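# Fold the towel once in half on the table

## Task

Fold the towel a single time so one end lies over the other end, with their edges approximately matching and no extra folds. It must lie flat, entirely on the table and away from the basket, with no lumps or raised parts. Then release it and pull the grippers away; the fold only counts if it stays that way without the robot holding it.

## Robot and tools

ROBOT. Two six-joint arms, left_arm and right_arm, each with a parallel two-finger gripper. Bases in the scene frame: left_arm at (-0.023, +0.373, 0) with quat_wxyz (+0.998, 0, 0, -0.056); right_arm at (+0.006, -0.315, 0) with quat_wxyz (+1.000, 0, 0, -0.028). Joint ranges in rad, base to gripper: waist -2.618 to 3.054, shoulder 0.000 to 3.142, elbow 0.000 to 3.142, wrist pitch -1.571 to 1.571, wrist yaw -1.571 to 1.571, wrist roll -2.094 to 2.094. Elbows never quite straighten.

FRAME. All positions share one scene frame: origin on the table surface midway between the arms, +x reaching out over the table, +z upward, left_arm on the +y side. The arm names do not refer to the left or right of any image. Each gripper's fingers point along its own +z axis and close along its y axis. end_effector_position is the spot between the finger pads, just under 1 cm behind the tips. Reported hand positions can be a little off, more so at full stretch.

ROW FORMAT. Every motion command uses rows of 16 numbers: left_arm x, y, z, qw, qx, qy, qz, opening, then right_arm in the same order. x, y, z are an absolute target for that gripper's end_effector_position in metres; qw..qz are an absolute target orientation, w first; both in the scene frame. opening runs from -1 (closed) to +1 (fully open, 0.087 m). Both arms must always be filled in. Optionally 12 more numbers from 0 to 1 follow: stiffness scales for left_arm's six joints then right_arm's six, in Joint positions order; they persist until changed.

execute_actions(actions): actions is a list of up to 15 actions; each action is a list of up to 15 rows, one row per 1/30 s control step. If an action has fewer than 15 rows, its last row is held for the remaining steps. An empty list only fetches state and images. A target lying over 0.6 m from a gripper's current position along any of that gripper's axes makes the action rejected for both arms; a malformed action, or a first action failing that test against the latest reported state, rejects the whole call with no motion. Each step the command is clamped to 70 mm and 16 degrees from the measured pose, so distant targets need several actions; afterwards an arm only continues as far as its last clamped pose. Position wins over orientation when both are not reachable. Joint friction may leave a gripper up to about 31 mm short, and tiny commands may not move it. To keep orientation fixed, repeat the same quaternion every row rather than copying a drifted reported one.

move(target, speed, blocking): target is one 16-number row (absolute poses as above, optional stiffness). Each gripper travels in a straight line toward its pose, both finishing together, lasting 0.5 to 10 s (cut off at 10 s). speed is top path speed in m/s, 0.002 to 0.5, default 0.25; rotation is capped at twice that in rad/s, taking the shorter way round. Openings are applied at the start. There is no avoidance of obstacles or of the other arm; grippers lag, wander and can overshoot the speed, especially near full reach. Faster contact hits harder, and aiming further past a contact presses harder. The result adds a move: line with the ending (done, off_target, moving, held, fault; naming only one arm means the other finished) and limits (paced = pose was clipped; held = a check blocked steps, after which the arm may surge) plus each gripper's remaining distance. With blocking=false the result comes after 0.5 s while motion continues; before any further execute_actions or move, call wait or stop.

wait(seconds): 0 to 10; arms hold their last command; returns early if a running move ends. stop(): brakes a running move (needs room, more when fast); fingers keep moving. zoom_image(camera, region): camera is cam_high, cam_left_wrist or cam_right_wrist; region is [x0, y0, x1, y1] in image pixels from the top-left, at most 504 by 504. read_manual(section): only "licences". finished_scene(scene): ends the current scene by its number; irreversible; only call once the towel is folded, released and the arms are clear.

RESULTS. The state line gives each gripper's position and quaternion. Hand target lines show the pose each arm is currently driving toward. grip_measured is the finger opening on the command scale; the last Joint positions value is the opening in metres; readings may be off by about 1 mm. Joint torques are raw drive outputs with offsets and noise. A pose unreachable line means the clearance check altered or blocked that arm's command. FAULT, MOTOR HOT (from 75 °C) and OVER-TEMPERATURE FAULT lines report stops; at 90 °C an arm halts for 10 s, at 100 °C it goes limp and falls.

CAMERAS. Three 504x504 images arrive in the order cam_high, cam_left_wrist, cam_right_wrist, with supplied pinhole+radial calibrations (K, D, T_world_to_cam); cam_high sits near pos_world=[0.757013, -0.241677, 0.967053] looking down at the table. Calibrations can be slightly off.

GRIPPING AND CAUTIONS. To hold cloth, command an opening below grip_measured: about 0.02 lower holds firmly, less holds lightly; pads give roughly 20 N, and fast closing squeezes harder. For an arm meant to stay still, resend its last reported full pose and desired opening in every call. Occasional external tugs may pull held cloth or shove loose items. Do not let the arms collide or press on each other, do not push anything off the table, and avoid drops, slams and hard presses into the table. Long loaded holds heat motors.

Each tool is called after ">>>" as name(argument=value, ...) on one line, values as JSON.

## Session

>>> execute_actions(actions=[])

Scene clock: 0.00 s.
left_arm: end_effector_position=(+0.1081, -0.0291, +0.0608) grip_measured=+0.990 end_effector_quat_wxyz=(+0.288, +0.386, +0.866, -0.139) | right_arm: end_effector_position=(+0.1760, -0.2412, +0.0466) grip_measured=+0.987 end_effector_quat_wxyz=(+0.238, +0.052, +0.970, -0.013)
Joint positions: left_arm=[-1.22   1.787  1.205 -0.392 -0.274 -0.408  0.087] | right_arm=[ 0.614  0.976  0.567 -0.772  0.29   0.608  0.087]
Joint velocities: left_arm=[-0.007 -0.002 -0.002 -0.022  0.022 -0.037  0.   ] | right_arm=[-0.017  0.012 -0.002 -0.037  0.007 -0.051 -0.001]
Joint torques (N m, as the arm reports them, + toward a larger angle): no reading
Hand target (left_arm): +0.108, -0.029, +0.061; +0.288, +0.386, +0.866, -0.139
Hand target (right_arm): +0.176, -0.241, +0.047; +0.238, +0.052, +0.970, -0.013
Joint stiffness scale: left_arm=[1. 1. 1. 1. 1. 1.] | right_arm=[1. 1. 1. 1. 1. 1.]
camera_calibration (this result's frames):
cam_left_wrist: T_world_to_cam=[[-0.731856, -0.681044, 0.0237953, 0.0574309], [-0.664305, 0.720783, 0.197917, 0.102183], [-0.151942, 0.12904, -0.97993, 0.222623], [0, 0, 0, 1]] pos_world=[0.143738, -0.0632662, 0.196564]
cam_right_wrist: T_world_to_cam=[[-0.126979, -0.991905, 0.000061152, -0.216007], [-0.918776, 0.117641, 0.376845, 0.195789], [-0.373801, 0.0477953, -0.926276, 0.257744], [0, 0, 0, 1]] pos_world=[0.248803, -0.24961, 0.164973]

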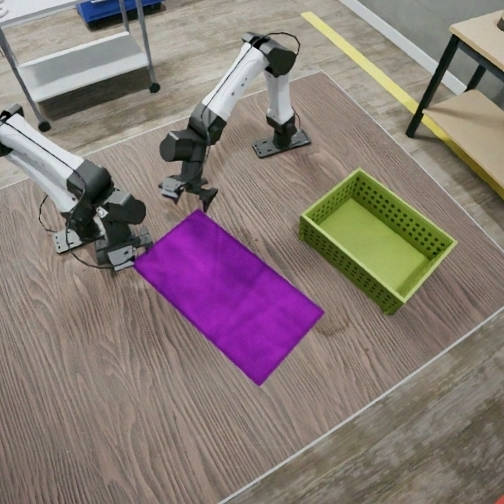

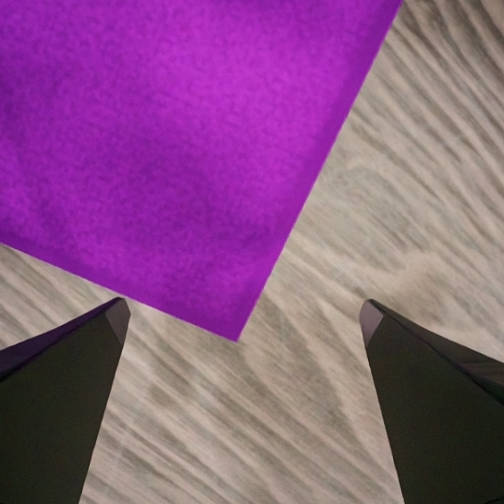

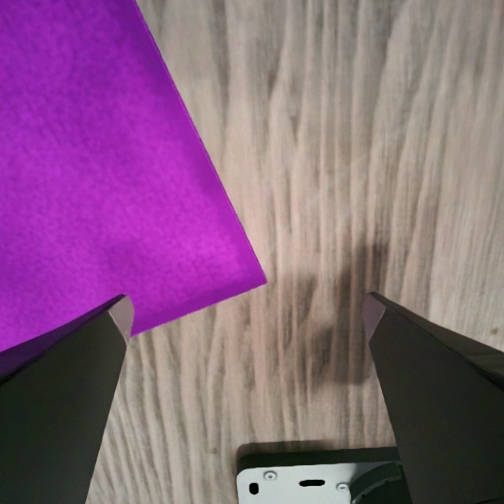

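>>> zoom_image(camera="cam_high", region=[120, 190, 340, 400])

Region (120, 190, 340, 400) of cam_high's 504x504 image, scaled by 2.291, with more detail than that image has; it fills the top 481 rows of this view, and the rest is white.

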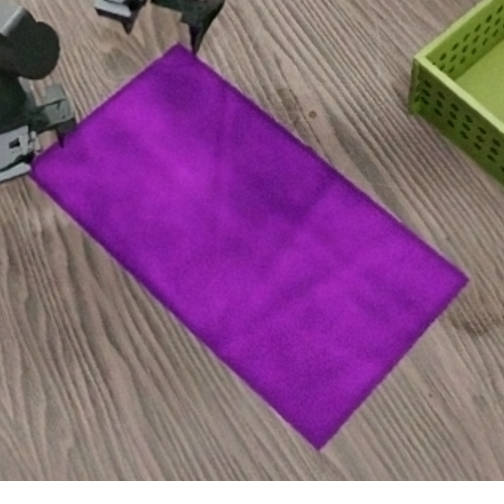

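>>> move(target=[0.319,0.056,0.065,0.2892,0.5514,0.7534,-0.2117,1,0.384,-0.160,0.055,0.2117,-0.7534,0.5514,0.2892,1], speed=0.4)

>>> zoom_image(camera="cam_high", region=[120, 190, 340, 400])

Scene clock: 34.93 s.
left_arm: end_effector_position=(+0.3156, +0.0603, +0.0683) grip_measured=+0.990 end_effector_quat_wxyz=(+0.298, +0.553, +0.750, -0.207) | right_arm: end_effector_position=(+0.3802, -0.1617, +0.0496) grip_measured=+0.987 end_effector_quat_wxyz=(-0.211, +0.752, -0.555, -0.288)
Joint positions: left_arm=[-0.529  1.882  1.318 -0.359  0.392  0.496  0.087] | right_arm=[ 0.232  2.166  1.725 -1.243 -0.723 -1.736  0.087]
Joint velocities: left_arm=[-0.022 -0.027 -0.012 -0.007 -0.007 -0.051  0.   ] | right_arm=[-0.002 -0.017  0.002 -0.022  0.095 -0.051 -0.001]
Joint torques (N m, as the arm reports them, + toward a larger angle): left_arm=[  0.85 -10.17   9.59   1.24   0.38   0.07] | right_arm=[ -0.07 -12.08   9.     0.01  -0.44  -0.07]
Hand target (left_arm): +0.320, +0.060, +0.066; +0.294, +0.553, +0.752, -0.208
Hand target (right_arm): +0.386, -0.162, +0.054; -0.220, +0.752, -0.551, -0.288
Off the commanded pose (left_arm): 0.006 m, 1 deg.
Off the commanded pose (right_arm): 0.007 m, 0 deg.
Joint stiffness scale: left_arm=[1. 1. 1. 1. 1. 1.] | right_arm=[1. 1. 1. 1. 1. 1.]
move: done
camera_calibration (this result's frames):
cam_left_wrist: T_world_to_cam=[[-0.945557, -0.325245, -0.0117297, 0.318403], [-0.32463, 0.939976, 0.105171, 0.0600317], [-0.0231808, 0.103253, -0.994385, 0.21182], [0, 0, 0, 1]] pos_world=[0.325466, 0.0252597, 0.208052]
cam_right_wrist: T_world_to_cam=[[0.960637, 0.277687, -0.00818173, -0.319028], [0.276127, -0.951176, 0.137906, -0.242392], [0.0305125, -0.134737, -0.990412, 0.152946], [0, 0, 0, 1]] pos_world=[0.368735, -0.12136, 0.182297]

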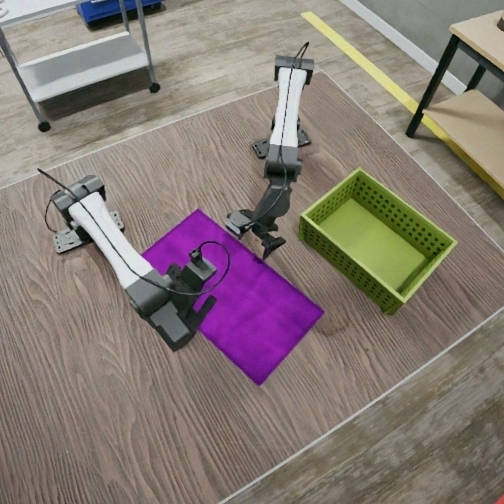

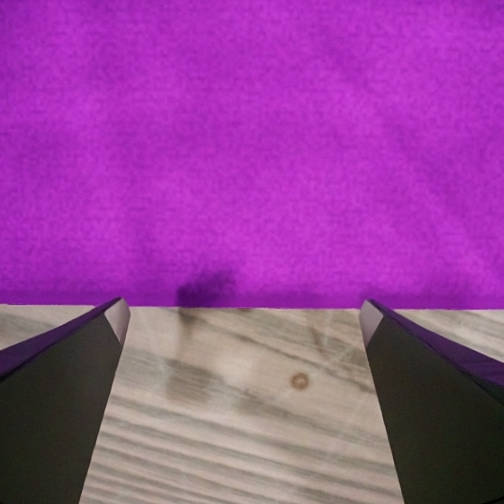

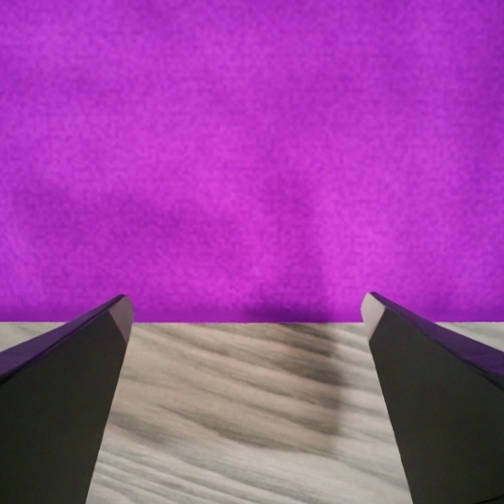

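Region (120, 190, 340, 400) of cam_high's 504x504 image, scaled by 2.291, with more detail than that image has; it fills the top 481 rows of this view, and the rest is white.

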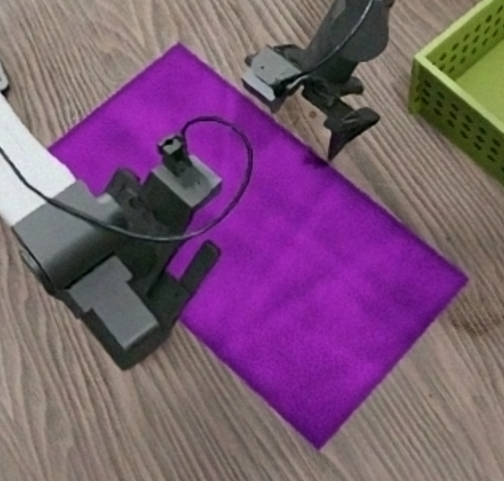

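>>> execute_actions(actions=[[[0.336,0.055,0.05,0.2892,0.5514,0.7534,-0.2117,1,0.396,-0.150,0.04,0.2117,-0.7534,0.5514,0.2892,1]],[[0.335,0.056,0.044,0.2892,0.5514,0.7534,-0.2117,1,0.395,-0.151,0.034,0.2117,-0.7534,0.5514,0.2892,1],[0.335,0.056,0.040,0.2892,0.5514,0.7534,-0.2117,1,0.395,-0.151,0.030,0.2117,-0.7534,0.5514,0.2892,1],[0.335,0.056,0.036,0.2892,0.5514,0.7534,-0.2117,1,0.395,-0.151,0.026,0.2117,-0.7534,0.5514,0.2892,1],[0.335,0.056,0.032,0.2892,0.5514,0.7534,-0.2117,1,0.395,-0.151,0.022,0.2117,-0.7534,0.5514,0.2892,1],[0.335,0.056,0.028,0.2892,0.5514,0.7534,-0.2117,1,0.395,-0.151,0.018,0.2117,-0.7534,0.5514,0.2892,1],[0.335,0.057,0.024,0.2892,0.5514,0.7534,-0.2117,1,0.395,-0.152,0.014,0.2117,-0.7534,0.5514,0.2892,1],[0.334,0.058,0.020,0.2892,0.5514,0.7534,-0.2117,1,0.395,-0.153,0.010,0.2117,-0.7534,0.5514,0.2892,1],[0.334,0.059,0.016,0.2892,0.5514,0.7534,-0.2117,1,0.396,-0.154,0.006,0.2117,-0.7534,0.5514,0.2892,1],[0.333,0.061,0.012,0.2892,0.5514,0.7534,-0.2117,1,0.396,-0.156,0.002,0.2117,-0.7534,0.5514,0.2892,1],[0.332,0.063,0.008,0.2892,0.5514,0.7534,-0.2117,1,0.397,-0.158,-0.002,0.2117,-0.7534,0.5514,0.2892,1],[0.331,0.065,0.004,0.2892,0.5514,0.7534,-0.2117,1,0.398,-0.160,-0.006,0.2117,-0.7534,0.5514,0.2892,1]]])

>>> zoom_image(camera="cam_high", region=[120, 190, 340, 400])

Scene clock: 58.67 s.
left_arm: end_effector_position=(+0.3342, +0.0557, +0.0241) grip_measured=+0.990 end_effector_quat_wxyz=(+0.304, +0.553, +0.746, -0.214) | right_arm: end_effector_position=(+0.3965, -0.1562, +0.0083) grip_measured=+0.987 end_effector_quat_wxyz=(-0.215, +0.751, -0.552, -0.292)
Joint positions: left_arm=[-0.504  2.005  1.294 -0.206  0.422  0.516  0.087] | right_arm=[ 0.234  2.278  1.737 -1.144 -0.735 -1.741  0.087]
Joint velocities: left_arm=[ 0.032 -0.002  0.007  0.3    0.066 -0.007 -0.001] | right_arm=[-0.002 -0.017  0.007 -0.007 -0.183  0.051  0.   ]
Joint torques (N m, as the arm reports them, + toward a larger angle): left_arm=[  1.2  -10.81   4.79   1.14   0.33   0.06] | right_arm=[  0.16 -11.8    4.37   0.41  -0.13  -0.01]
Hand target (left_arm): +0.331, +0.065, +0.004; +0.289, +0.551, +0.753, -0.212
Hand target (right_arm): +0.397, -0.160, -0.006; -0.211, +0.754, -0.551, -0.289
Off the commanded pose (left_arm): 0.022 m, 2 deg.
Off the commanded pose (right_arm): 0.015 m, 1 deg.
Joint stiffness scale: left_arm=[1. 1. 1. 1. 1. 1.] | right_arm=[1. 1. 1. 1. 1. 1.]
camera_calibration (this result's frames):
cam_left_wrist: T_world_to_cam=[[-0.948098, -0.317847, -0.00907141, 0.334344], [-0.317394, 0.944247, 0.0875096, 0.0728115], [-0.019249, 0.0858469, -0.996122, 0.168461], [0, 0, 0, 1]] pos_world=[0.343343, 0.0230563, 0.164469]
cam_right_wrist: T_world_to_cam=[[0.959645, 0.281162, -0.00534928, -0.335718], [0.279581, -0.951854, 0.125729, -0.237311], [0.0302586, -0.122151, -0.99205, 0.114393], [0, 0, 0, 1]] pos_world=[0.385057, -0.117521, 0.141525]

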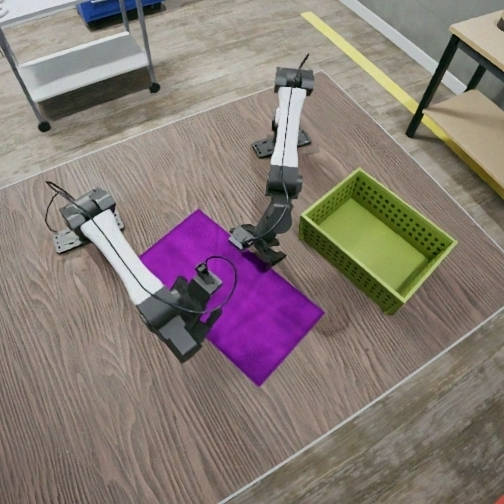

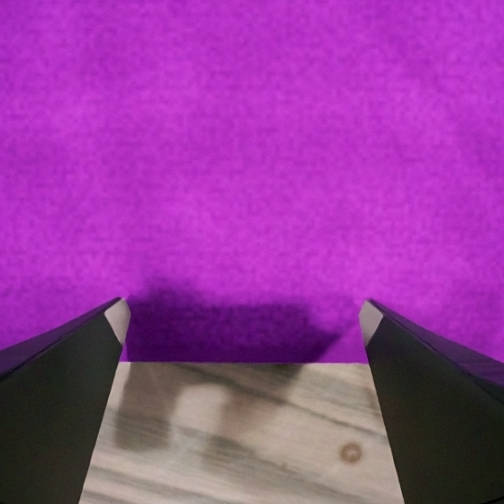

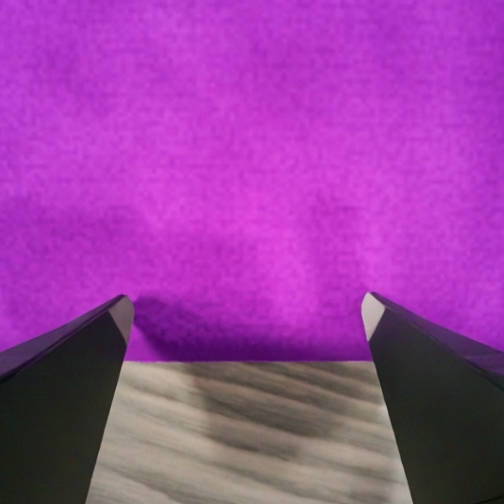

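Region (120, 190, 340, 400) of cam_high's 504x504 image, scaled by 2.291, with more detail than that image has; it fills the top 481 rows of this view, and the rest is white.

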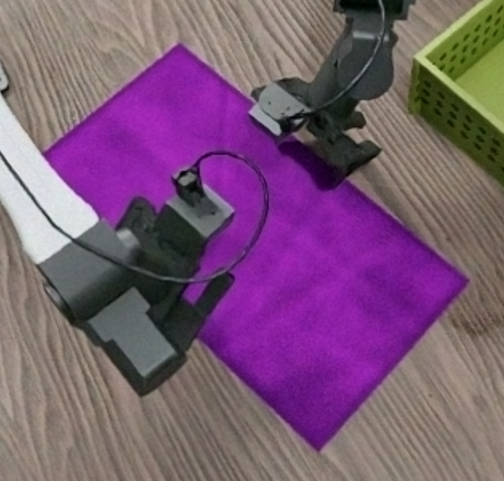

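>>> execute_actions(actions=[[[0.329,0.070,0.0,0.2892,0.5514,0.7534,-0.2117,0.95,0.400,-0.166,-0.008,0.2117,-0.7534,0.5514,0.2892,0.95],[0.329,0.070,0.0,0.2892,0.5514,0.7534,-0.2117,0.92,0.400,-0.166,-0.008,0.2117,-0.7534,0.5514,0.2892,0.92],[0.329,0.070,0.0,0.2892,0.5514,0.7534,-0.2117,0.88,0.400,-0.166,-0.008,0.2117,-0.7534,0.5514,0.2892,0.88],[0.329,0.070,0.0,0.2892,0.5514,0.7534,-0.2117,0.83,0.400,-0.166,-0.008,0.2117,-0.7534,0.5514,0.2892,0.83],[0.329,0.070,0.0,0.2892,0.5514,0.7534,-0.2117,0.77,0.400,-0.166,-0.008,0.2117,-0.7534,0.5514,0.2892,0.77],[0.329,0.070,0.0,0.2892,0.5514,0.7534,-0.2117,0.71,0.400,-0.166,-0.008,0.2117,-0.7534,0.5514,0.2892,0.71],[0.329,0.070,0.0,0.2892,0.5514,0.7534,-0.2117,0.65,0.400,-0.166,-0.008,0.2117,-0.7534,0.5514,0.2892,0.65],[0.329,0.070,0.0,0.2892,0.5514,0.7534,-0.2117,0.59,0.400,-0.166,-0.008,0.2117,-0.7534,0.5514,0.2892,0.59],[0.329,0.070,0.0,0.2892,0.5514,0.7534,-0.2117,0.53,0.400,-0.166,-0.008,0.2117,-0.7534,0.5514,0.2892,0.53],[0.329,0.070,0.0,0.2892,0.5514,0.7534,-0.2117,0.47,0.400,-0.166,-0.008,0.2117,-0.7534,0.5514,0.2892,0.47],[0.329,0.070,0.0,0.2892,0.5514,0.7534,-0.2117,0.41,0.400,-0.166,-0.008,0.2117,-0.7534,0.5514,0.2892,0.41],[0.329,0.070,0.0,0.2892,0.5514,0.7534,-0.2117,0.35,0.400,-0.166,-0.008,0.2117,-0.7534,0.5514,0.2892,0.35],[0.329,0.070,0.0,0.2892,0.5514,0.7534,-0.2117,0.29,0.400,-0.166,-0.008,0.2117,-0.7534,0.5514,0.2892,0.29],[0.329,0.070,0.0,0.2892,0.5514,0.7534,-0.2117,0.23,0.400,-0.166,-0.008,0.2117,-0.7534,0.5514,0.2892,0.23],[0.329,0.070,0.0,0.2892,0.5514,0.7534,-0.2117,0.17,0.400,-0.166,-0.008,0.2117,-0.7534,0.5514,0.2892,0.17]],[[0.329,0.070,0.0,0.2892,0.5514,0.7534,-0.2117,0.11,0.400,-0.166,-0.008,0.2117,-0.7534,0.5514,0.2892,0.11],[0.329,0.070,0.0,0.2892,0.5514,0.7534,-0.2117,0.05,0.400,-0.166,-0.008,0.2117,-0.7534,0.5514,0.2892,0.05],[0.329,0.070,0.0,0.2892,0.5514,0.7534,-0.2117,-0.01,0.400,-0.166,-0.008,0.2117,-0.7534,0.5514,0.2892,-0.01],[0.329,0.070,0.0,0.2892,0.5514,0.7534,-0.2117,-0.07,0.400,-0.166,-0.008,0.2117,-0.7534,0.5514,0.2892,-0.07],[0.329,0.070,0.0,0.2892,0.5514,0.7534,-0.2117,-0.13,0.400,-0.166,-0.008,0.2117,-0.7534,0.5514,0.2892,-0.13],[0.329,0.070,0.0,0.2892,0.5514,0.7534,-0.2117,-0.19,0.400,-0.166,-0.008,0.2117,-0.7534,0.5514,0.2892,-0.19],[0.329,0.070,0.0,0.2892,0.5514,0.7534,-0.2117,-0.25,0.400,-0.166,-0.008,0.2117,-0.7534,0.5514,0.2892,-0.25],[0.329,0.070,0.0,0.2892,0.5514,0.7534,-0.2117,-0.31,0.400,-0.166,-0.008,0.2117,-0.7534,0.5514,0.2892,-0.31],[0.329,0.070,0.0,0.2892,0.5514,0.7534,-0.2117,-0.37,0.400,-0.166,-0.008,0.2117,-0.7534,0.5514,0.2892,-0.37],[0.329,0.070,0.0,0.2892,0.5514,0.7534,-0.2117,-0.43,0.400,-0.166,-0.008,0.2117,-0.7534,0.5514,0.2892,-0.43],[0.329,0.070,0.0,0.2892,0.5514,0.7534,-0.2117,-0.49,0.400,-0.166,-0.008,0.2117,-0.7534,0.5514,0.2892,-0.49],[0.329,0.070,0.0,0.2892,0.5514,0.7534,-0.2117,-0.55,0.400,-0.166,-0.008,0.2117,-0.7534,0.5514,0.2892,-0.55]]])

Scene clock: 78.70 s.
left_arm: end_effector_position=(+0.3371, +0.0522, +0.0237) grip_measured=-0.549 end_effector_quat_wxyz=(+0.319, +0.555, +0.736, -0.222) | right_arm: end_effector_position=(+0.3984, -0.1577, +0.0084) grip_measured=-0.549 end_effector_quat_wxyz=(-0.221, +0.752, -0.548, -0.293)
Joint positions: left_arm=[-0.499  2.006  1.272 -0.15   0.443  0.521  0.02 ] | right_arm=[ 0.225  2.28   1.737 -1.143 -0.745 -1.757  0.02 ]
Joint velocities: left_arm=[ 0.012 -0.002  0.002  0.051  0.007 -0.022 -0.001] | right_arm=[-0.012 -0.022 -0.017 -0.051 -0.095  0.066 -0.   ]
Joint torques (N m, as the arm reports them, + toward a larger angle): left_arm=[  1.46 -11.63   4.21   1.23   0.13   0.04] | right_arm=[ -0.37 -10.87   5.27   0.31  -0.17  -0.12]
Hand target (left_arm): +0.329, +0.069, +0.001; +0.289, +0.551, +0.753, -0.212
Hand target (right_arm): +0.399, -0.166, -0.008; -0.212, +0.753, -0.551, -0.290
Off the commanded pose (left_arm): 0.031 m, 4 deg.
Off the commanded pose (right_arm): 0.018 m, 1 deg.
Joint stiffness scale: left_arm=[1. 1. 1. 1. 1. 1.] | right_arm=[1. 1. 1. 1. 1. 1.]
camera_calibration (this result's frames):
cam_left_wrist: T_world_to_cam=[[-0.951501, -0.307078, -0.0186562, 0.336848], [-0.307637, 0.950163, 0.0504905, 0.0743346], [0.00222191, 0.0537811, -0.99855, 0.162975], [0, 0, 0, 1]] pos_world=[0.343017, 0.0240438, 0.16527]
cam_right_wrist: T_world_to_cam=[[0.958935, 0.283559, 0.00613908, -0.336522], [0.280975, -0.952706, 0.11578, -0.239899], [0.0386791, -0.1093, -0.993256, 0.112931], [0, 0, 0, 1]] pos_world=[0.385741, -0.120786, 0.142011]

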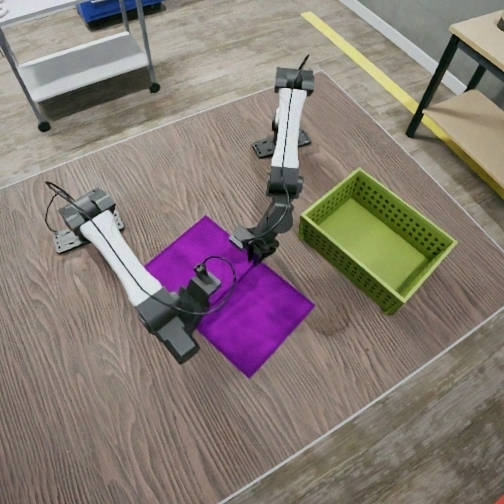

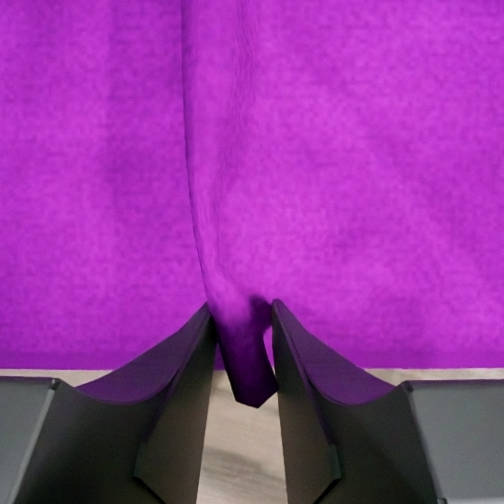

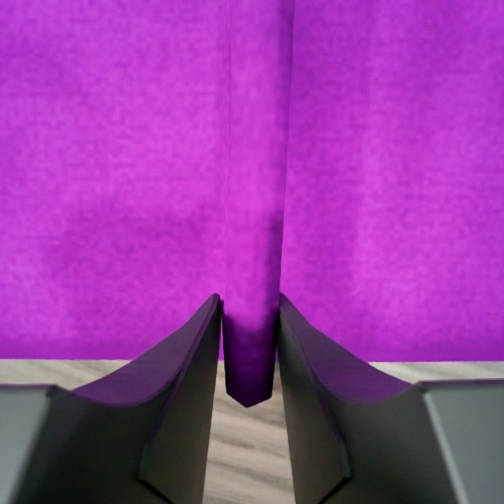

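>>> execute_actions(actions=[[[0.331,0.066,0.004,0.2892,0.5514,0.7534,-0.2117,-0.6,0.400,-0.166,-0.008,0.2117,-0.7534,0.5514,0.2892,-0.6],[0.331,0.066,0.004,0.2892,0.5514,0.7534,-0.2117,-0.65,0.400,-0.166,-0.008,0.2117,-0.7534,0.5514,0.2892,-0.65],[0.331,0.066,0.004,0.2892,0.5514,0.7534,-0.2117,-0.7,0.400,-0.166,-0.008,0.2117,-0.7534,0.5514,0.2892,-0.7],[0.331,0.066,0.004,0.2892,0.5514,0.7534,-0.2117,-0.75,0.400,-0.166,-0.008,0.2117,-0.7534,0.5514,0.2892,-0.75],[0.331,0.066,0.004,0.2892,0.5514,0.7534,-0.2117,-0.8,0.400,-0.166,-0.008,0.2117,-0.7534,0.5514,0.2892,-0.8],[0.331,0.066,0.004,0.2892,0.5514,0.7534,-0.2117,-0.84,0.400,-0.166,-0.008,0.2117,-0.7534,0.5514,0.2892,-0.84],[0.331,0.066,0.004,0.2892,0.5514,0.7534,-0.2117,-0.88,0.400,-0.166,-0.008,0.2117,-0.7534,0.5514,0.2892,-0.88],[0.331,0.066,0.004,0.2892,0.5514,0.7534,-0.2117,-0.91,0.400,-0.166,-0.008,0.2117,-0.7534,0.5514,0.2892,-0.91],[0.331,0.066,0.004,0.2892,0.5514,0.7534,-0.2117,-0.94,0.400,-0.166,-0.008,0.2117,-0.7534,0.5514,0.2892,-0.94],[0.331,0.066,0.004,0.2892,0.5514,0.7534,-0.2117,-0.98,0.400,-0.166,-0.008,0.2117,-0.7534,0.5514,0.2892,-0.98]]])

>>> move(target=[0.36,0.064,0.25,0.2534,0.6602,0.6602,-0.2534,-0.98,0.36,-0.164,0.238,0.2534,-0.6602,0.6602,0.2534,-0.98], speed=0.17)

>>> zoom_image(camera="cam_high", region=[120, 150, 340, 360])

Scene clock: 89.47 s.
left_arm: end_effector_position=(+0.3379, +0.0527, +0.0237) grip_measured=-0.955 end_effector_quat_wxyz=(+0.320, +0.555, +0.736, -0.220) | right_arm: end_effector_position=(+0.3974, -0.1578, +0.0085) grip_measured=-0.956 end_effector_quat_wxyz=(-0.220, +0.751, -0.548, -0.295)
Joint positions: left_arm=[-0.499  2.006  1.272 -0.149  0.44   0.521  0.002] | right_arm=[ 0.225  2.28   1.737 -1.148 -0.745 -1.758  0.002]
Joint velocities: left_arm=[-0.002  0.012 -0.002 -0.168 -0.007  0.066 -0.   ] | right_arm=[ 0.002  0.012 -0.012 -0.022 -0.022  0.037 -0.001]
Joint torques (N m, as the arm reports them, + toward a larger angle): left_arm=[  0.92 -11.24   6.09   1.09   0.12   0.04] | right_arm=[ -0.39 -10.88   5.24   0.34  -0.17  -0.1 ]
Hand target (left_arm): +0.331, +0.066, +0.004; +0.289, +0.551, +0.753, -0.212
Hand target (right_arm): +0.399, -0.166, -0.008; -0.212, +0.753, -0.551, -0.290
Off the commanded pose (left_arm): 0.025 m, 4 deg.
Off the commanded pose (right_arm): 0.019 m, 1 deg.
Joint stiffness scale: left_arm=[1. 1. 1. 1. 1. 1.] | right_arm=[1. 1. 1. 1. 1. 1.]
camera_calibration (this result's frames):
cam_left_wrist: T_world_to_cam=[[-0.950668, -0.309448, -0.021741, 0.337626], [-0.310176, 0.949275, 0.0516553, 0.0749742], [0.00465357, 0.0558505, -0.998428, 0.161944], [0, 0, 0, 1]] pos_world=[0.343471, 0.024262, 0.165157]
cam_right_wrist: T_world_to_cam=[[0.958807, 0.284051, 0.002159, -0.335357], [0.281933, -0.952533, 0.114869, -0.240078], [0.0346852, -0.109529, -0.993378, 0.114632], [0, 0, 0, 1]] pos_world=[0.385253, -0.120868, 0.142175]

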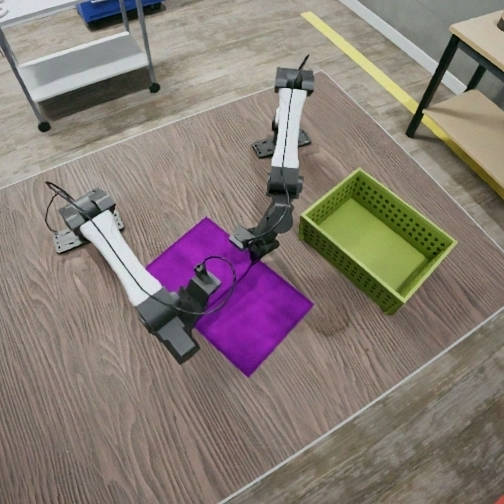

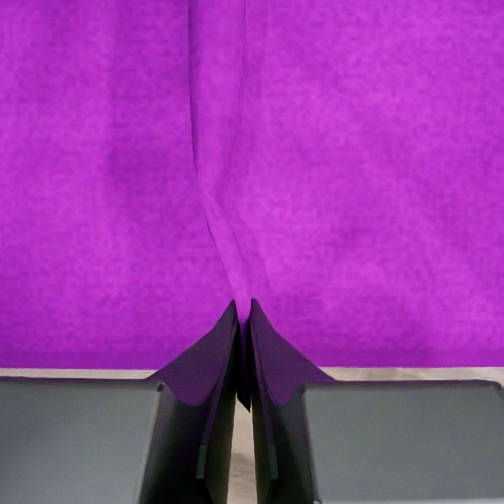

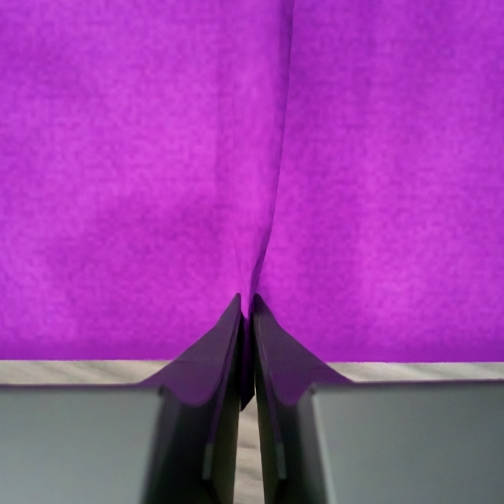

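Scene clock: 91.70 s.
left_arm: end_effector_position=(+0.3528, +0.0625, +0.2514) grip_measured=-0.955 end_effector_quat_wxyz=(+0.282, +0.655, +0.655, -0.252) | right_arm: end_effector_position=(+0.3661, -0.1644, +0.2310) grip_measured=-0.956 end_effector_quat_wxyz=(-0.268, +0.652, -0.663, -0.252)
Joint positions: left_arm=[-0.423  2.334  2.816 -1.552  0.62   0.873  0.002] | right_arm=[ 0.225  1.941  2.11  -1.547 -0.734 -1.309  0.002]
Joint velocities: left_arm=[-0.007 -0.007 -0.007  0.022 -0.037 -0.022 -0.001] | right_arm=[-0.007 -0.012  0.002  0.037 -0.007 -0.022 -0.001]
Joint torques (N m, as the arm reports them, + toward a larger angle): left_arm=[  1.12 -13.59   7.91   0.88   0.39   0.02] | right_arm=[  1.6  -11.17   8.43   0.52  -0.19   0.1 ]
Hand target (left_arm): +0.355, +0.067, +0.249; +0.277, +0.652, +0.659, -0.251
Hand target (right_arm): +0.364, -0.163, +0.238; -0.269, +0.656, -0.662, -0.243
Off the commanded pose (left_arm): 0.007 m, 3 deg.
Off the commanded pose (right_arm): 0.009 m, 2 deg.
Joint stiffness scale: left_arm=[1. 1. 1. 1. 1. 1.] | right_arm=[1. 1. 1. 1. 1. 1.]
joint sent to its limit (left arm) — the command would take joint 4 (wrist pitch) past its lower limit, so that joint was sent only as far as its limit.
joint sent to its limit (right arm) — the command would take joint 4 (wrist pitch) past its lower limit, so that joint was sent only as far as its limit.
move: off_target (left_arm)
camera_calibration (this result's frames):
cam_left_wrist: T_world_to_cam=[[-0.998782, -0.0384616, -0.0309211, 0.362125], [-0.0406456, 0.996472, 0.0734207, -0.044887], [0.0279882, 0.074588, -0.996822, 0.378886], [0, 0, 0, 1]] pos_world=[0.349255, 0.0303962, 0.392174]
cam_right_wrist: T_world_to_cam=[[0.999056, -0.0422671, 0.00999478, -0.374099], [-0.0431284, -0.992627, 0.113281, -0.150349], [0.00513304, -0.113605, -0.993513, 0.346206], [0, 0, 0, 1]] pos_world=[0.365484, -0.125722, 0.364731]

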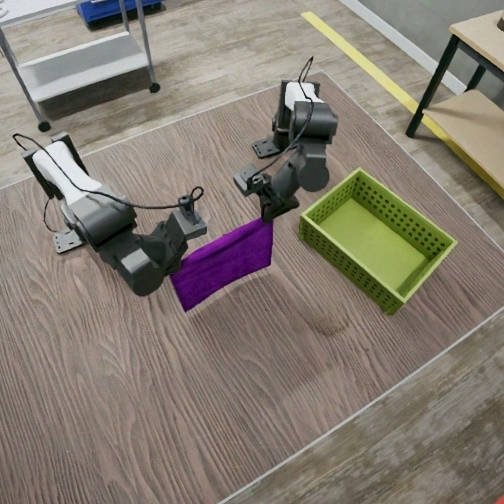

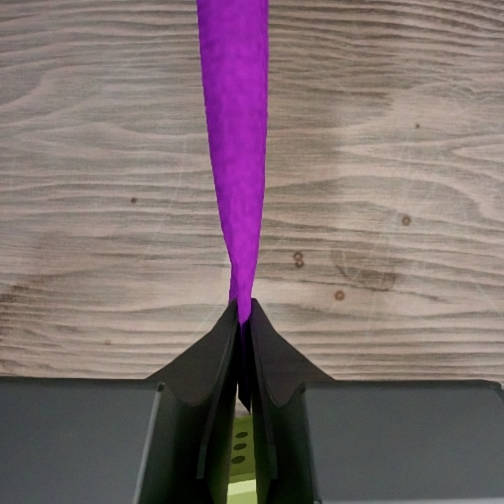

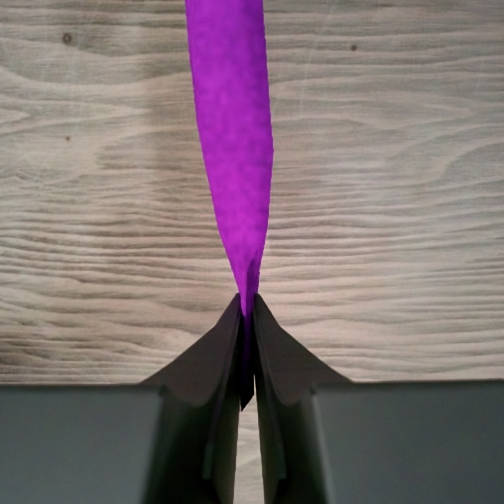

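Region (120, 150, 340, 360) of cam_high's 504x504 image, scaled by 2.291, with more detail than that image has; it fills the top 481 rows of this view, and the rest is white.

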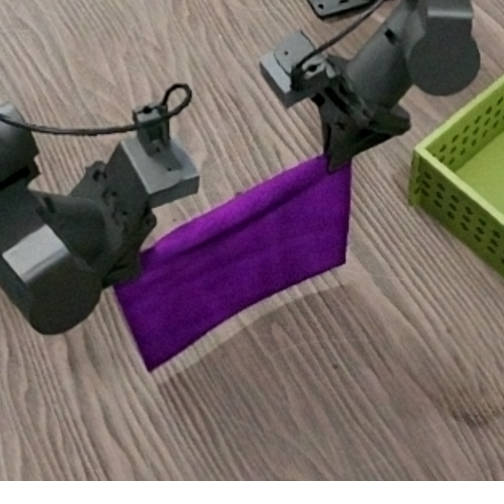

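>>> move(target=[0.46,0.116,0.24,0.4256,0.7045,0.5649,-0.0616,-0.98,0.46,-0.112,0.228,0.4256,-0.7045,0.5649,0.0616,-0.98], speed=0.2)

>>> zoom_image(camera="cam_high", region=[140, 160, 360, 370])

Scene clock: 121.90 s.
left_arm: end_effector_position=(+0.4591, +0.1095, +0.2426) grip_measured=-0.955 end_effector_quat_wxyz=(+0.425, +0.708, +0.561, -0.067) | right_arm: end_effector_position=(+0.4621, -0.1157, +0.2191) grip_measured=-0.956 end_effector_quat_wxyz=(-0.414, +0.706, -0.570, -0.070)
Joint positions: left_arm=[-0.303  2.072  2.174 -0.894  0.483  1.185  0.002] | right_arm=[ 0.349  1.871  1.82  -0.816 -0.556 -1.28   0.002]
Joint velocities: left_arm=[ 0.017 -0.012  0.007  0.007 -0.007  0.051 -0.   ] | right_arm=[-0.002  0.002  0.027 -0.022  0.022  0.066  0.001]
Joint torques (N m, as the arm reports them, + toward a larger angle): left_arm=[  1.14 -16.11   5.44   1.48   0.25   0.03] | right_arm=[  1.41 -13.49   5.94   1.54  -0.09   0.06]
Hand target (left_arm): +0.460, +0.117, +0.242; +0.424, +0.706, +0.564, -0.060
Hand target (right_arm): +0.460, -0.113, +0.226; -0.422, +0.707, -0.564, -0.061
Off the commanded pose (left_arm): 0.007 m, 1 deg.
Off the commanded pose (right_arm): 0.010 m, 2 deg.
Joint stiffness scale: left_arm=[1. 1. 1. 1. 1. 1.] | right_arm=[1. 1. 1. 1. 1. 1.]
move: done
camera_calibration (this result's frames):
cam_left_wrist: T_world_to_cam=[[-0.854358, -0.0123886, -0.519536, 0.519218], [-0.0656033, 0.994289, 0.084173, -0.0777252], [0.515527, 0.105997, -0.850292, 0.100893], [0, 0, 0, 1]] pos_world=[0.386486, 0.0730193, 0.362084]
cam_right_wrist: T_world_to_cam=[[0.865774, -0.0120793, 0.500289, -0.510233], [-0.0808917, -0.98994, 0.116085, -0.0793446], [0.493854, -0.140973, -0.858041, 0.0806944], [0, 0, 0, 1]] pos_world=[0.395477, -0.0733339, 0.333714]

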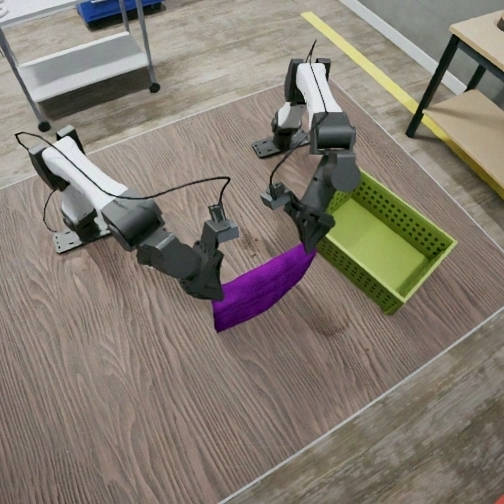

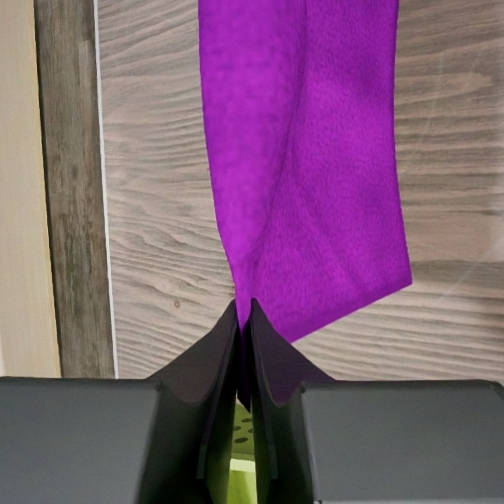

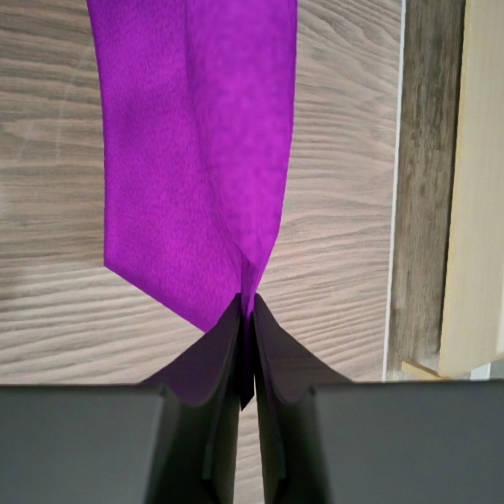

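Region (140, 160, 360, 370) of cam_high's 504x504 image, scaled by 2.291, with more detail than that image has; it fills the top 481 rows of this view, and the rest is white.

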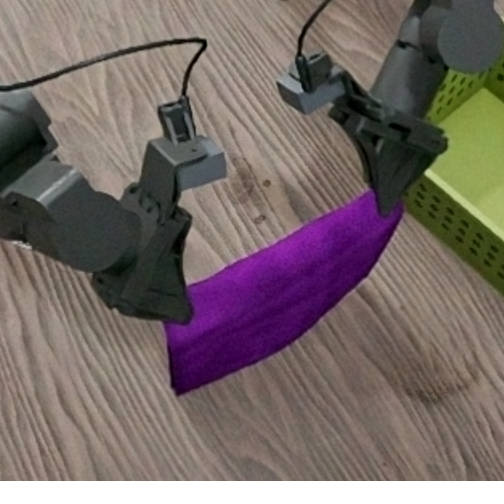

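>>> move(target=[0.37,0.116,0.195,0.4256,0.7045,0.5649,-0.0616,-0.98,0.37,-0.112,0.185,0.4256,-0.7045,0.5649,0.0616,-0.98], speed=0.2)

>>> zoom_image(camera="cam_high", region=[140, 160, 360, 370])

Scene clock: 125.07 s.
left_arm: end_effector_position=(+0.3758, +0.1114, +0.1986) grip_measured=-0.955 end_effector_quat_wxyz=(+0.429, +0.705, +0.561, -0.065) | right_arm: end_effector_position=(+0.3709, -0.1113, +0.1844) grip_measured=-0.956 end_effector_quat_wxyz=(-0.420, +0.707, -0.565, -0.068)
Joint positions: left_arm=[-0.392  1.697  1.484 -0.538  0.418  1.11   0.002] | right_arm=[ 0.446  1.511  1.258 -0.559 -0.497 -1.202  0.002]
Joint velocities: left_arm=[-0.007 -0.012 -0.012 -0.051 -0.022  0.037  0.001] | right_arm=[-0.012 -0.007  0.012 -0.007 -0.037  0.007  0.001]
Joint torques (N m, as the arm reports them, + toward a larger angle): left_arm=[ -0.08 -12.33   5.8    1.51   0.19  -0.08] | right_arm=[ 1.3  -9.16  6.37  1.65 -0.06  0.13]
Hand target (left_arm): +0.371, +0.114, +0.194; +0.425, +0.704, +0.565, -0.062
Hand target (right_arm): +0.369, -0.111, +0.186; -0.425, +0.705, -0.565, -0.061
Off the commanded pose (left_arm): 0.008 m, 1 deg.
Off the commanded pose (right_arm): 0.001 m, 1 deg.
Joint stiffness scale: left_arm=[1. 1. 1. 1. 1. 1.] | right_arm=[1. 1. 1. 1. 1. 1.]
move: done
camera_calibration (this result's frames):
cam_left_wrist: T_world_to_cam=[[-0.85104, -0.0200364, -0.524718, 0.425792], [-0.0710976, 0.994467, 0.0773395, -0.0779672], [0.520265, 0.103125, -0.847756, 0.104198], [0, 0, 0, 1]] pos_world=[0.302612, 0.0753218, 0.317785]
cam_right_wrist: T_world_to_cam=[[0.858427, -0.00982498, 0.512841, -0.413169], [-0.075866, -0.991252, 0.107999, -0.0788992], [0.507294, -0.131617, -0.851663, 0.0915514], [0, 0, 0, 1]] pos_world=[0.302246, -0.0702187, 0.298382]

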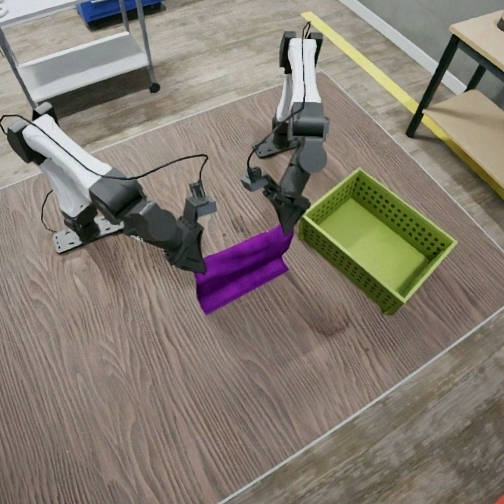

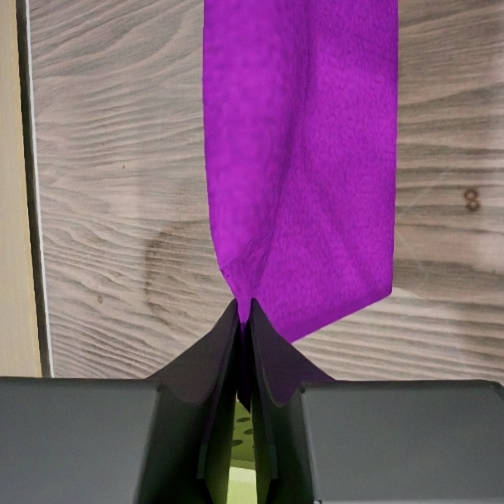

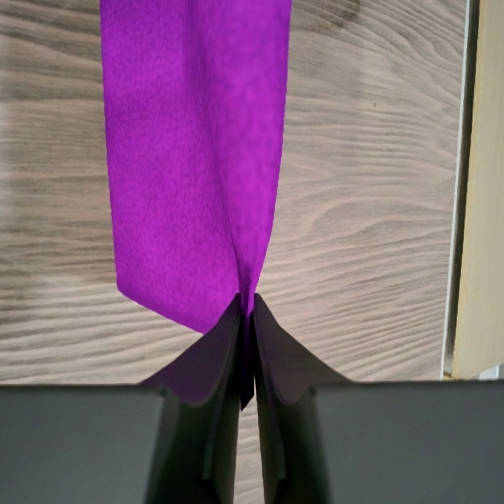

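Region (140, 160, 360, 370) of cam_high's 504x504 image, scaled by 2.291, with more detail than that image has; it fills the top 481 rows of this view, and the rest is white.

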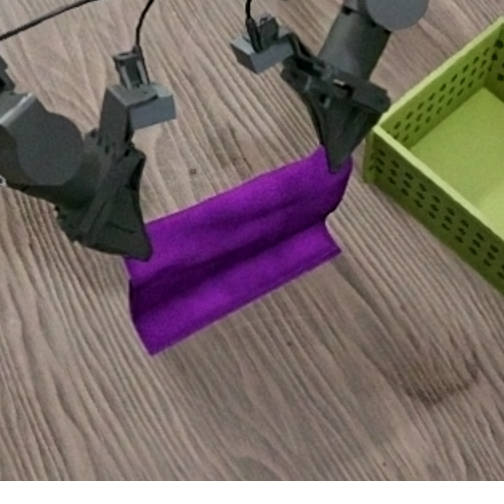

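>>> move(target=[0.195,0.122,0.042,0.5172,0.7045,0.4823,0.0616,-0.98,0.195,-0.108,0.030,0.5172,-0.7045,0.4823,-0.0616,-0.98], speed=0.17)

>>> zoom_image(camera="cam_high", region=[110, 140, 330, 350])

Scene clock: 129.60 s.
left_arm: end_effector_position=(+0.2035, +0.1090, +0.0550) grip_measured=-0.955 end_effector_quat_wxyz=(+0.533, +0.694, +0.480, +0.058) | right_arm: end_effector_position=(+0.1968, -0.1046, +0.0399) grip_measured=-0.956 end_effector_quat_wxyz=(-0.520, +0.705, -0.478, +0.064)
Joint positions: left_arm=[-0.939  1.391  0.274  0.671 -0.175  0.991  0.002] | right_arm=[ 1.137  1.065  0.062  0.524  0.205 -0.993  0.002]
Joint velocities: left_arm=[ 0.022 -0.012  0.002 -0.007 -0.081 -0.007  0.001] | right_arm=[-0.007  0.012  0.012  0.022 -0.007  0.066  0.001]
Joint torques (N m, as the arm reports them, + toward a larger angle): left_arm=[-0.59 -2.96  3.76  1.82 -0.01 -0.1 ] | right_arm=[ 1.66 -0.43  4.87  2.07  0.12  0.12]
Hand target (left_arm): +0.196, +0.116, +0.040; +0.516, +0.704, +0.484, +0.059
Hand target (right_arm): +0.193, -0.109, +0.032; -0.514, +0.707, -0.481, +0.065
Off the commanded pose (left_arm): 0.020 m, 2 deg.
Off the commanded pose (right_arm): 0.011 m, 1 deg.
Joint stiffness scale: left_arm=[1. 1. 1. 1. 1. 1.] | right_arm=[1. 1. 1. 1. 1. 1.]
move: off_target (left_arm, right_arm)
camera_calibration (this result's frames):
cam_left_wrist: T_world_to_cam=[[-0.610681, -0.0523052, -0.790147, 0.173083], [-0.105891, 0.994249, 0.0160242, -0.0662616], [0.784765, 0.0934555, -0.612707, 0.00664337], [0, 0, 0, 1]] pos_world=[0.0934686, 0.0743128, 0.141894]
cam_right_wrist: T_world_to_cam=[[0.611147, -0.016844, 0.791338, -0.152771], [-0.11414, -0.991199, 0.0670515, -0.0606523], [0.783244, -0.131301, -0.607691, -0.00635406], [0, 0, 0, 1]] pos_world=[0.0914198, -0.0635261, 0.121099]

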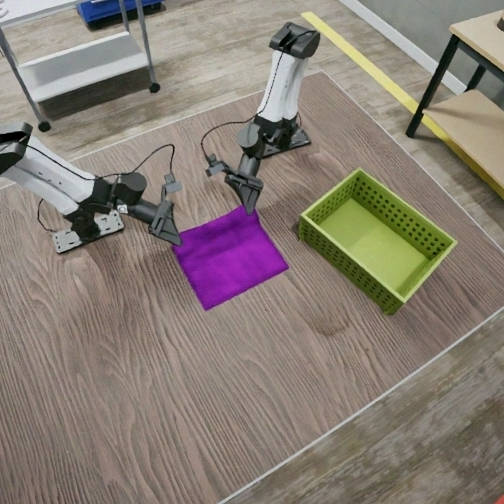

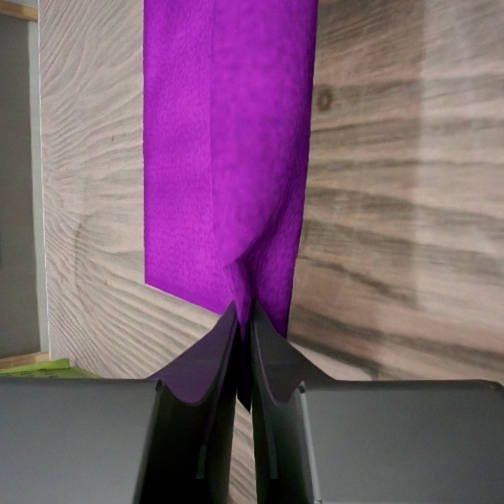

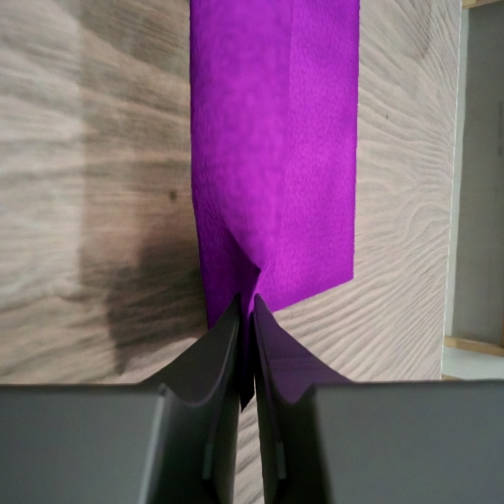

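Region (110, 140, 330, 350) of cam_high's 504x504 image, scaled by 2.291, with more detail than that image has; it fills the top 481 rows of this view, and the rest is white.

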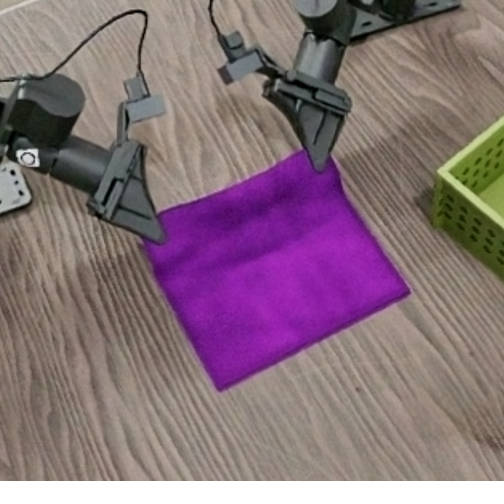

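>>> move(target=[0.168,0.128,0.022,0.5172,0.7045,0.4823,0.0616,-0.98,0.170,-0.106,0.012,0.5172,-0.7045,0.4823,-0.0616,-0.98], speed=0.08)

Scene clock: 135.77 s.
left_arm: end_effector_position=(+0.1735, +0.1173, +0.0352) grip_measured=-0.955 end_effector_quat_wxyz=(+0.534, +0.694, +0.479, +0.057) | right_arm: end_effector_position=(+0.1732, -0.0990, +0.0205) grip_measured=-0.956 end_effector_quat_wxyz=(-0.518, +0.705, -0.482, +0.058)
Joint positions: left_arm=[-1.058  1.421  0.164  0.801 -0.279  0.938  0.002] | right_arm=[ 1.299  1.206  0.01   0.689  0.34  -0.9    0.002]
Joint velocities: left_arm=[-0.032  0.017 -0.002 -0.007 -0.022 -0.022 -0.   ] | right_arm=[-0.012  0.007  0.002 -0.007 -0.007 -0.007  0.001]
Joint torques (N m, as the arm reports them, + toward a larger angle): left_arm=[-0.64 -2.55  3.09  1.72 -0.1  -0.12] | right_arm=[ 1.57 -0.87  3.99  1.96  0.2   0.16]
Hand target (left_arm): +0.168, +0.127, +0.021; +0.517, +0.704, +0.483, +0.061
Hand target (right_arm): +0.171, -0.106, +0.013; -0.510, +0.707, -0.486, +0.063
Off the commanded pose (left_arm): 0.018 m, 2 deg.
Off the commanded pose (right_arm): 0.011 m, 0 deg.
Joint stiffness scale: left_arm=[1. 1. 1. 1. 1. 1.] | right_arm=[1. 1. 1. 1. 1. 1.]
joint sent to its limit (right arm) — the command would take joint 3 (elbow) past its lower limit, so that joint was sent only as far as its limit.
move: off_target (left_arm, right_arm)
camera_calibration (this result's frames):
cam_left_wrist: T_world_to_cam=[[-0.61103, -0.0526426, -0.789855, 0.139574], [-0.103242, 0.994563, 0.013582, -0.0777356], [0.784846, 0.0898456, -0.613143, 0.0176562], [0, 0, 0, 1]] pos_world=[0.0634006, 0.0830741, 0.122125]
cam_right_wrist: T_world_to_cam=[[0.622705, -0.0186402, 0.782235, -0.124906], [-0.11208, -0.991532, 0.0655949, -0.0568748], [0.774388, -0.128519, -0.619521, 0.00312785], [0, 0, 0, 1]] pos_world=[0.0689829, -0.0583195, 0.103374]

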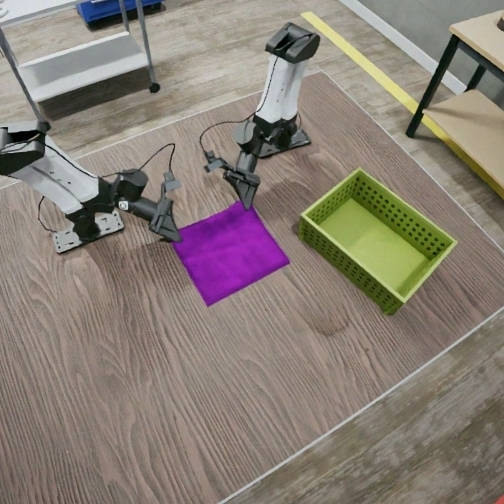

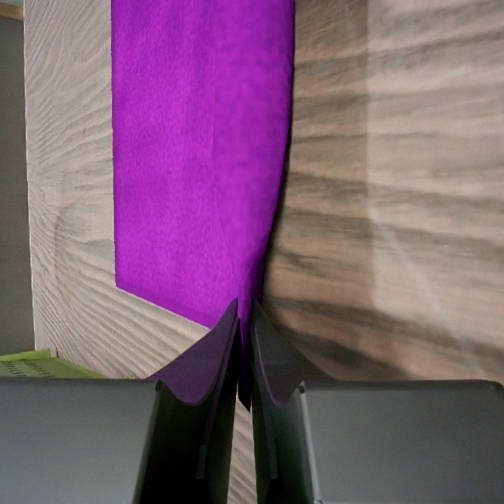

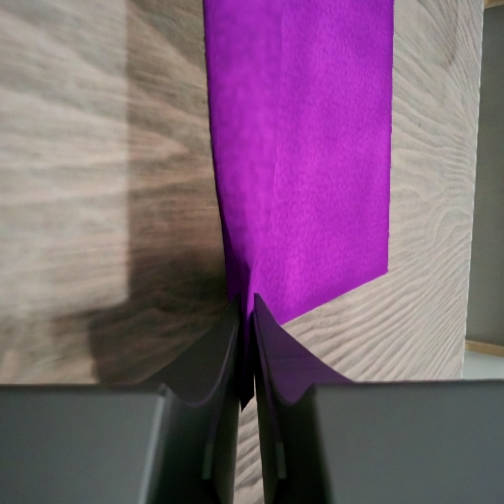

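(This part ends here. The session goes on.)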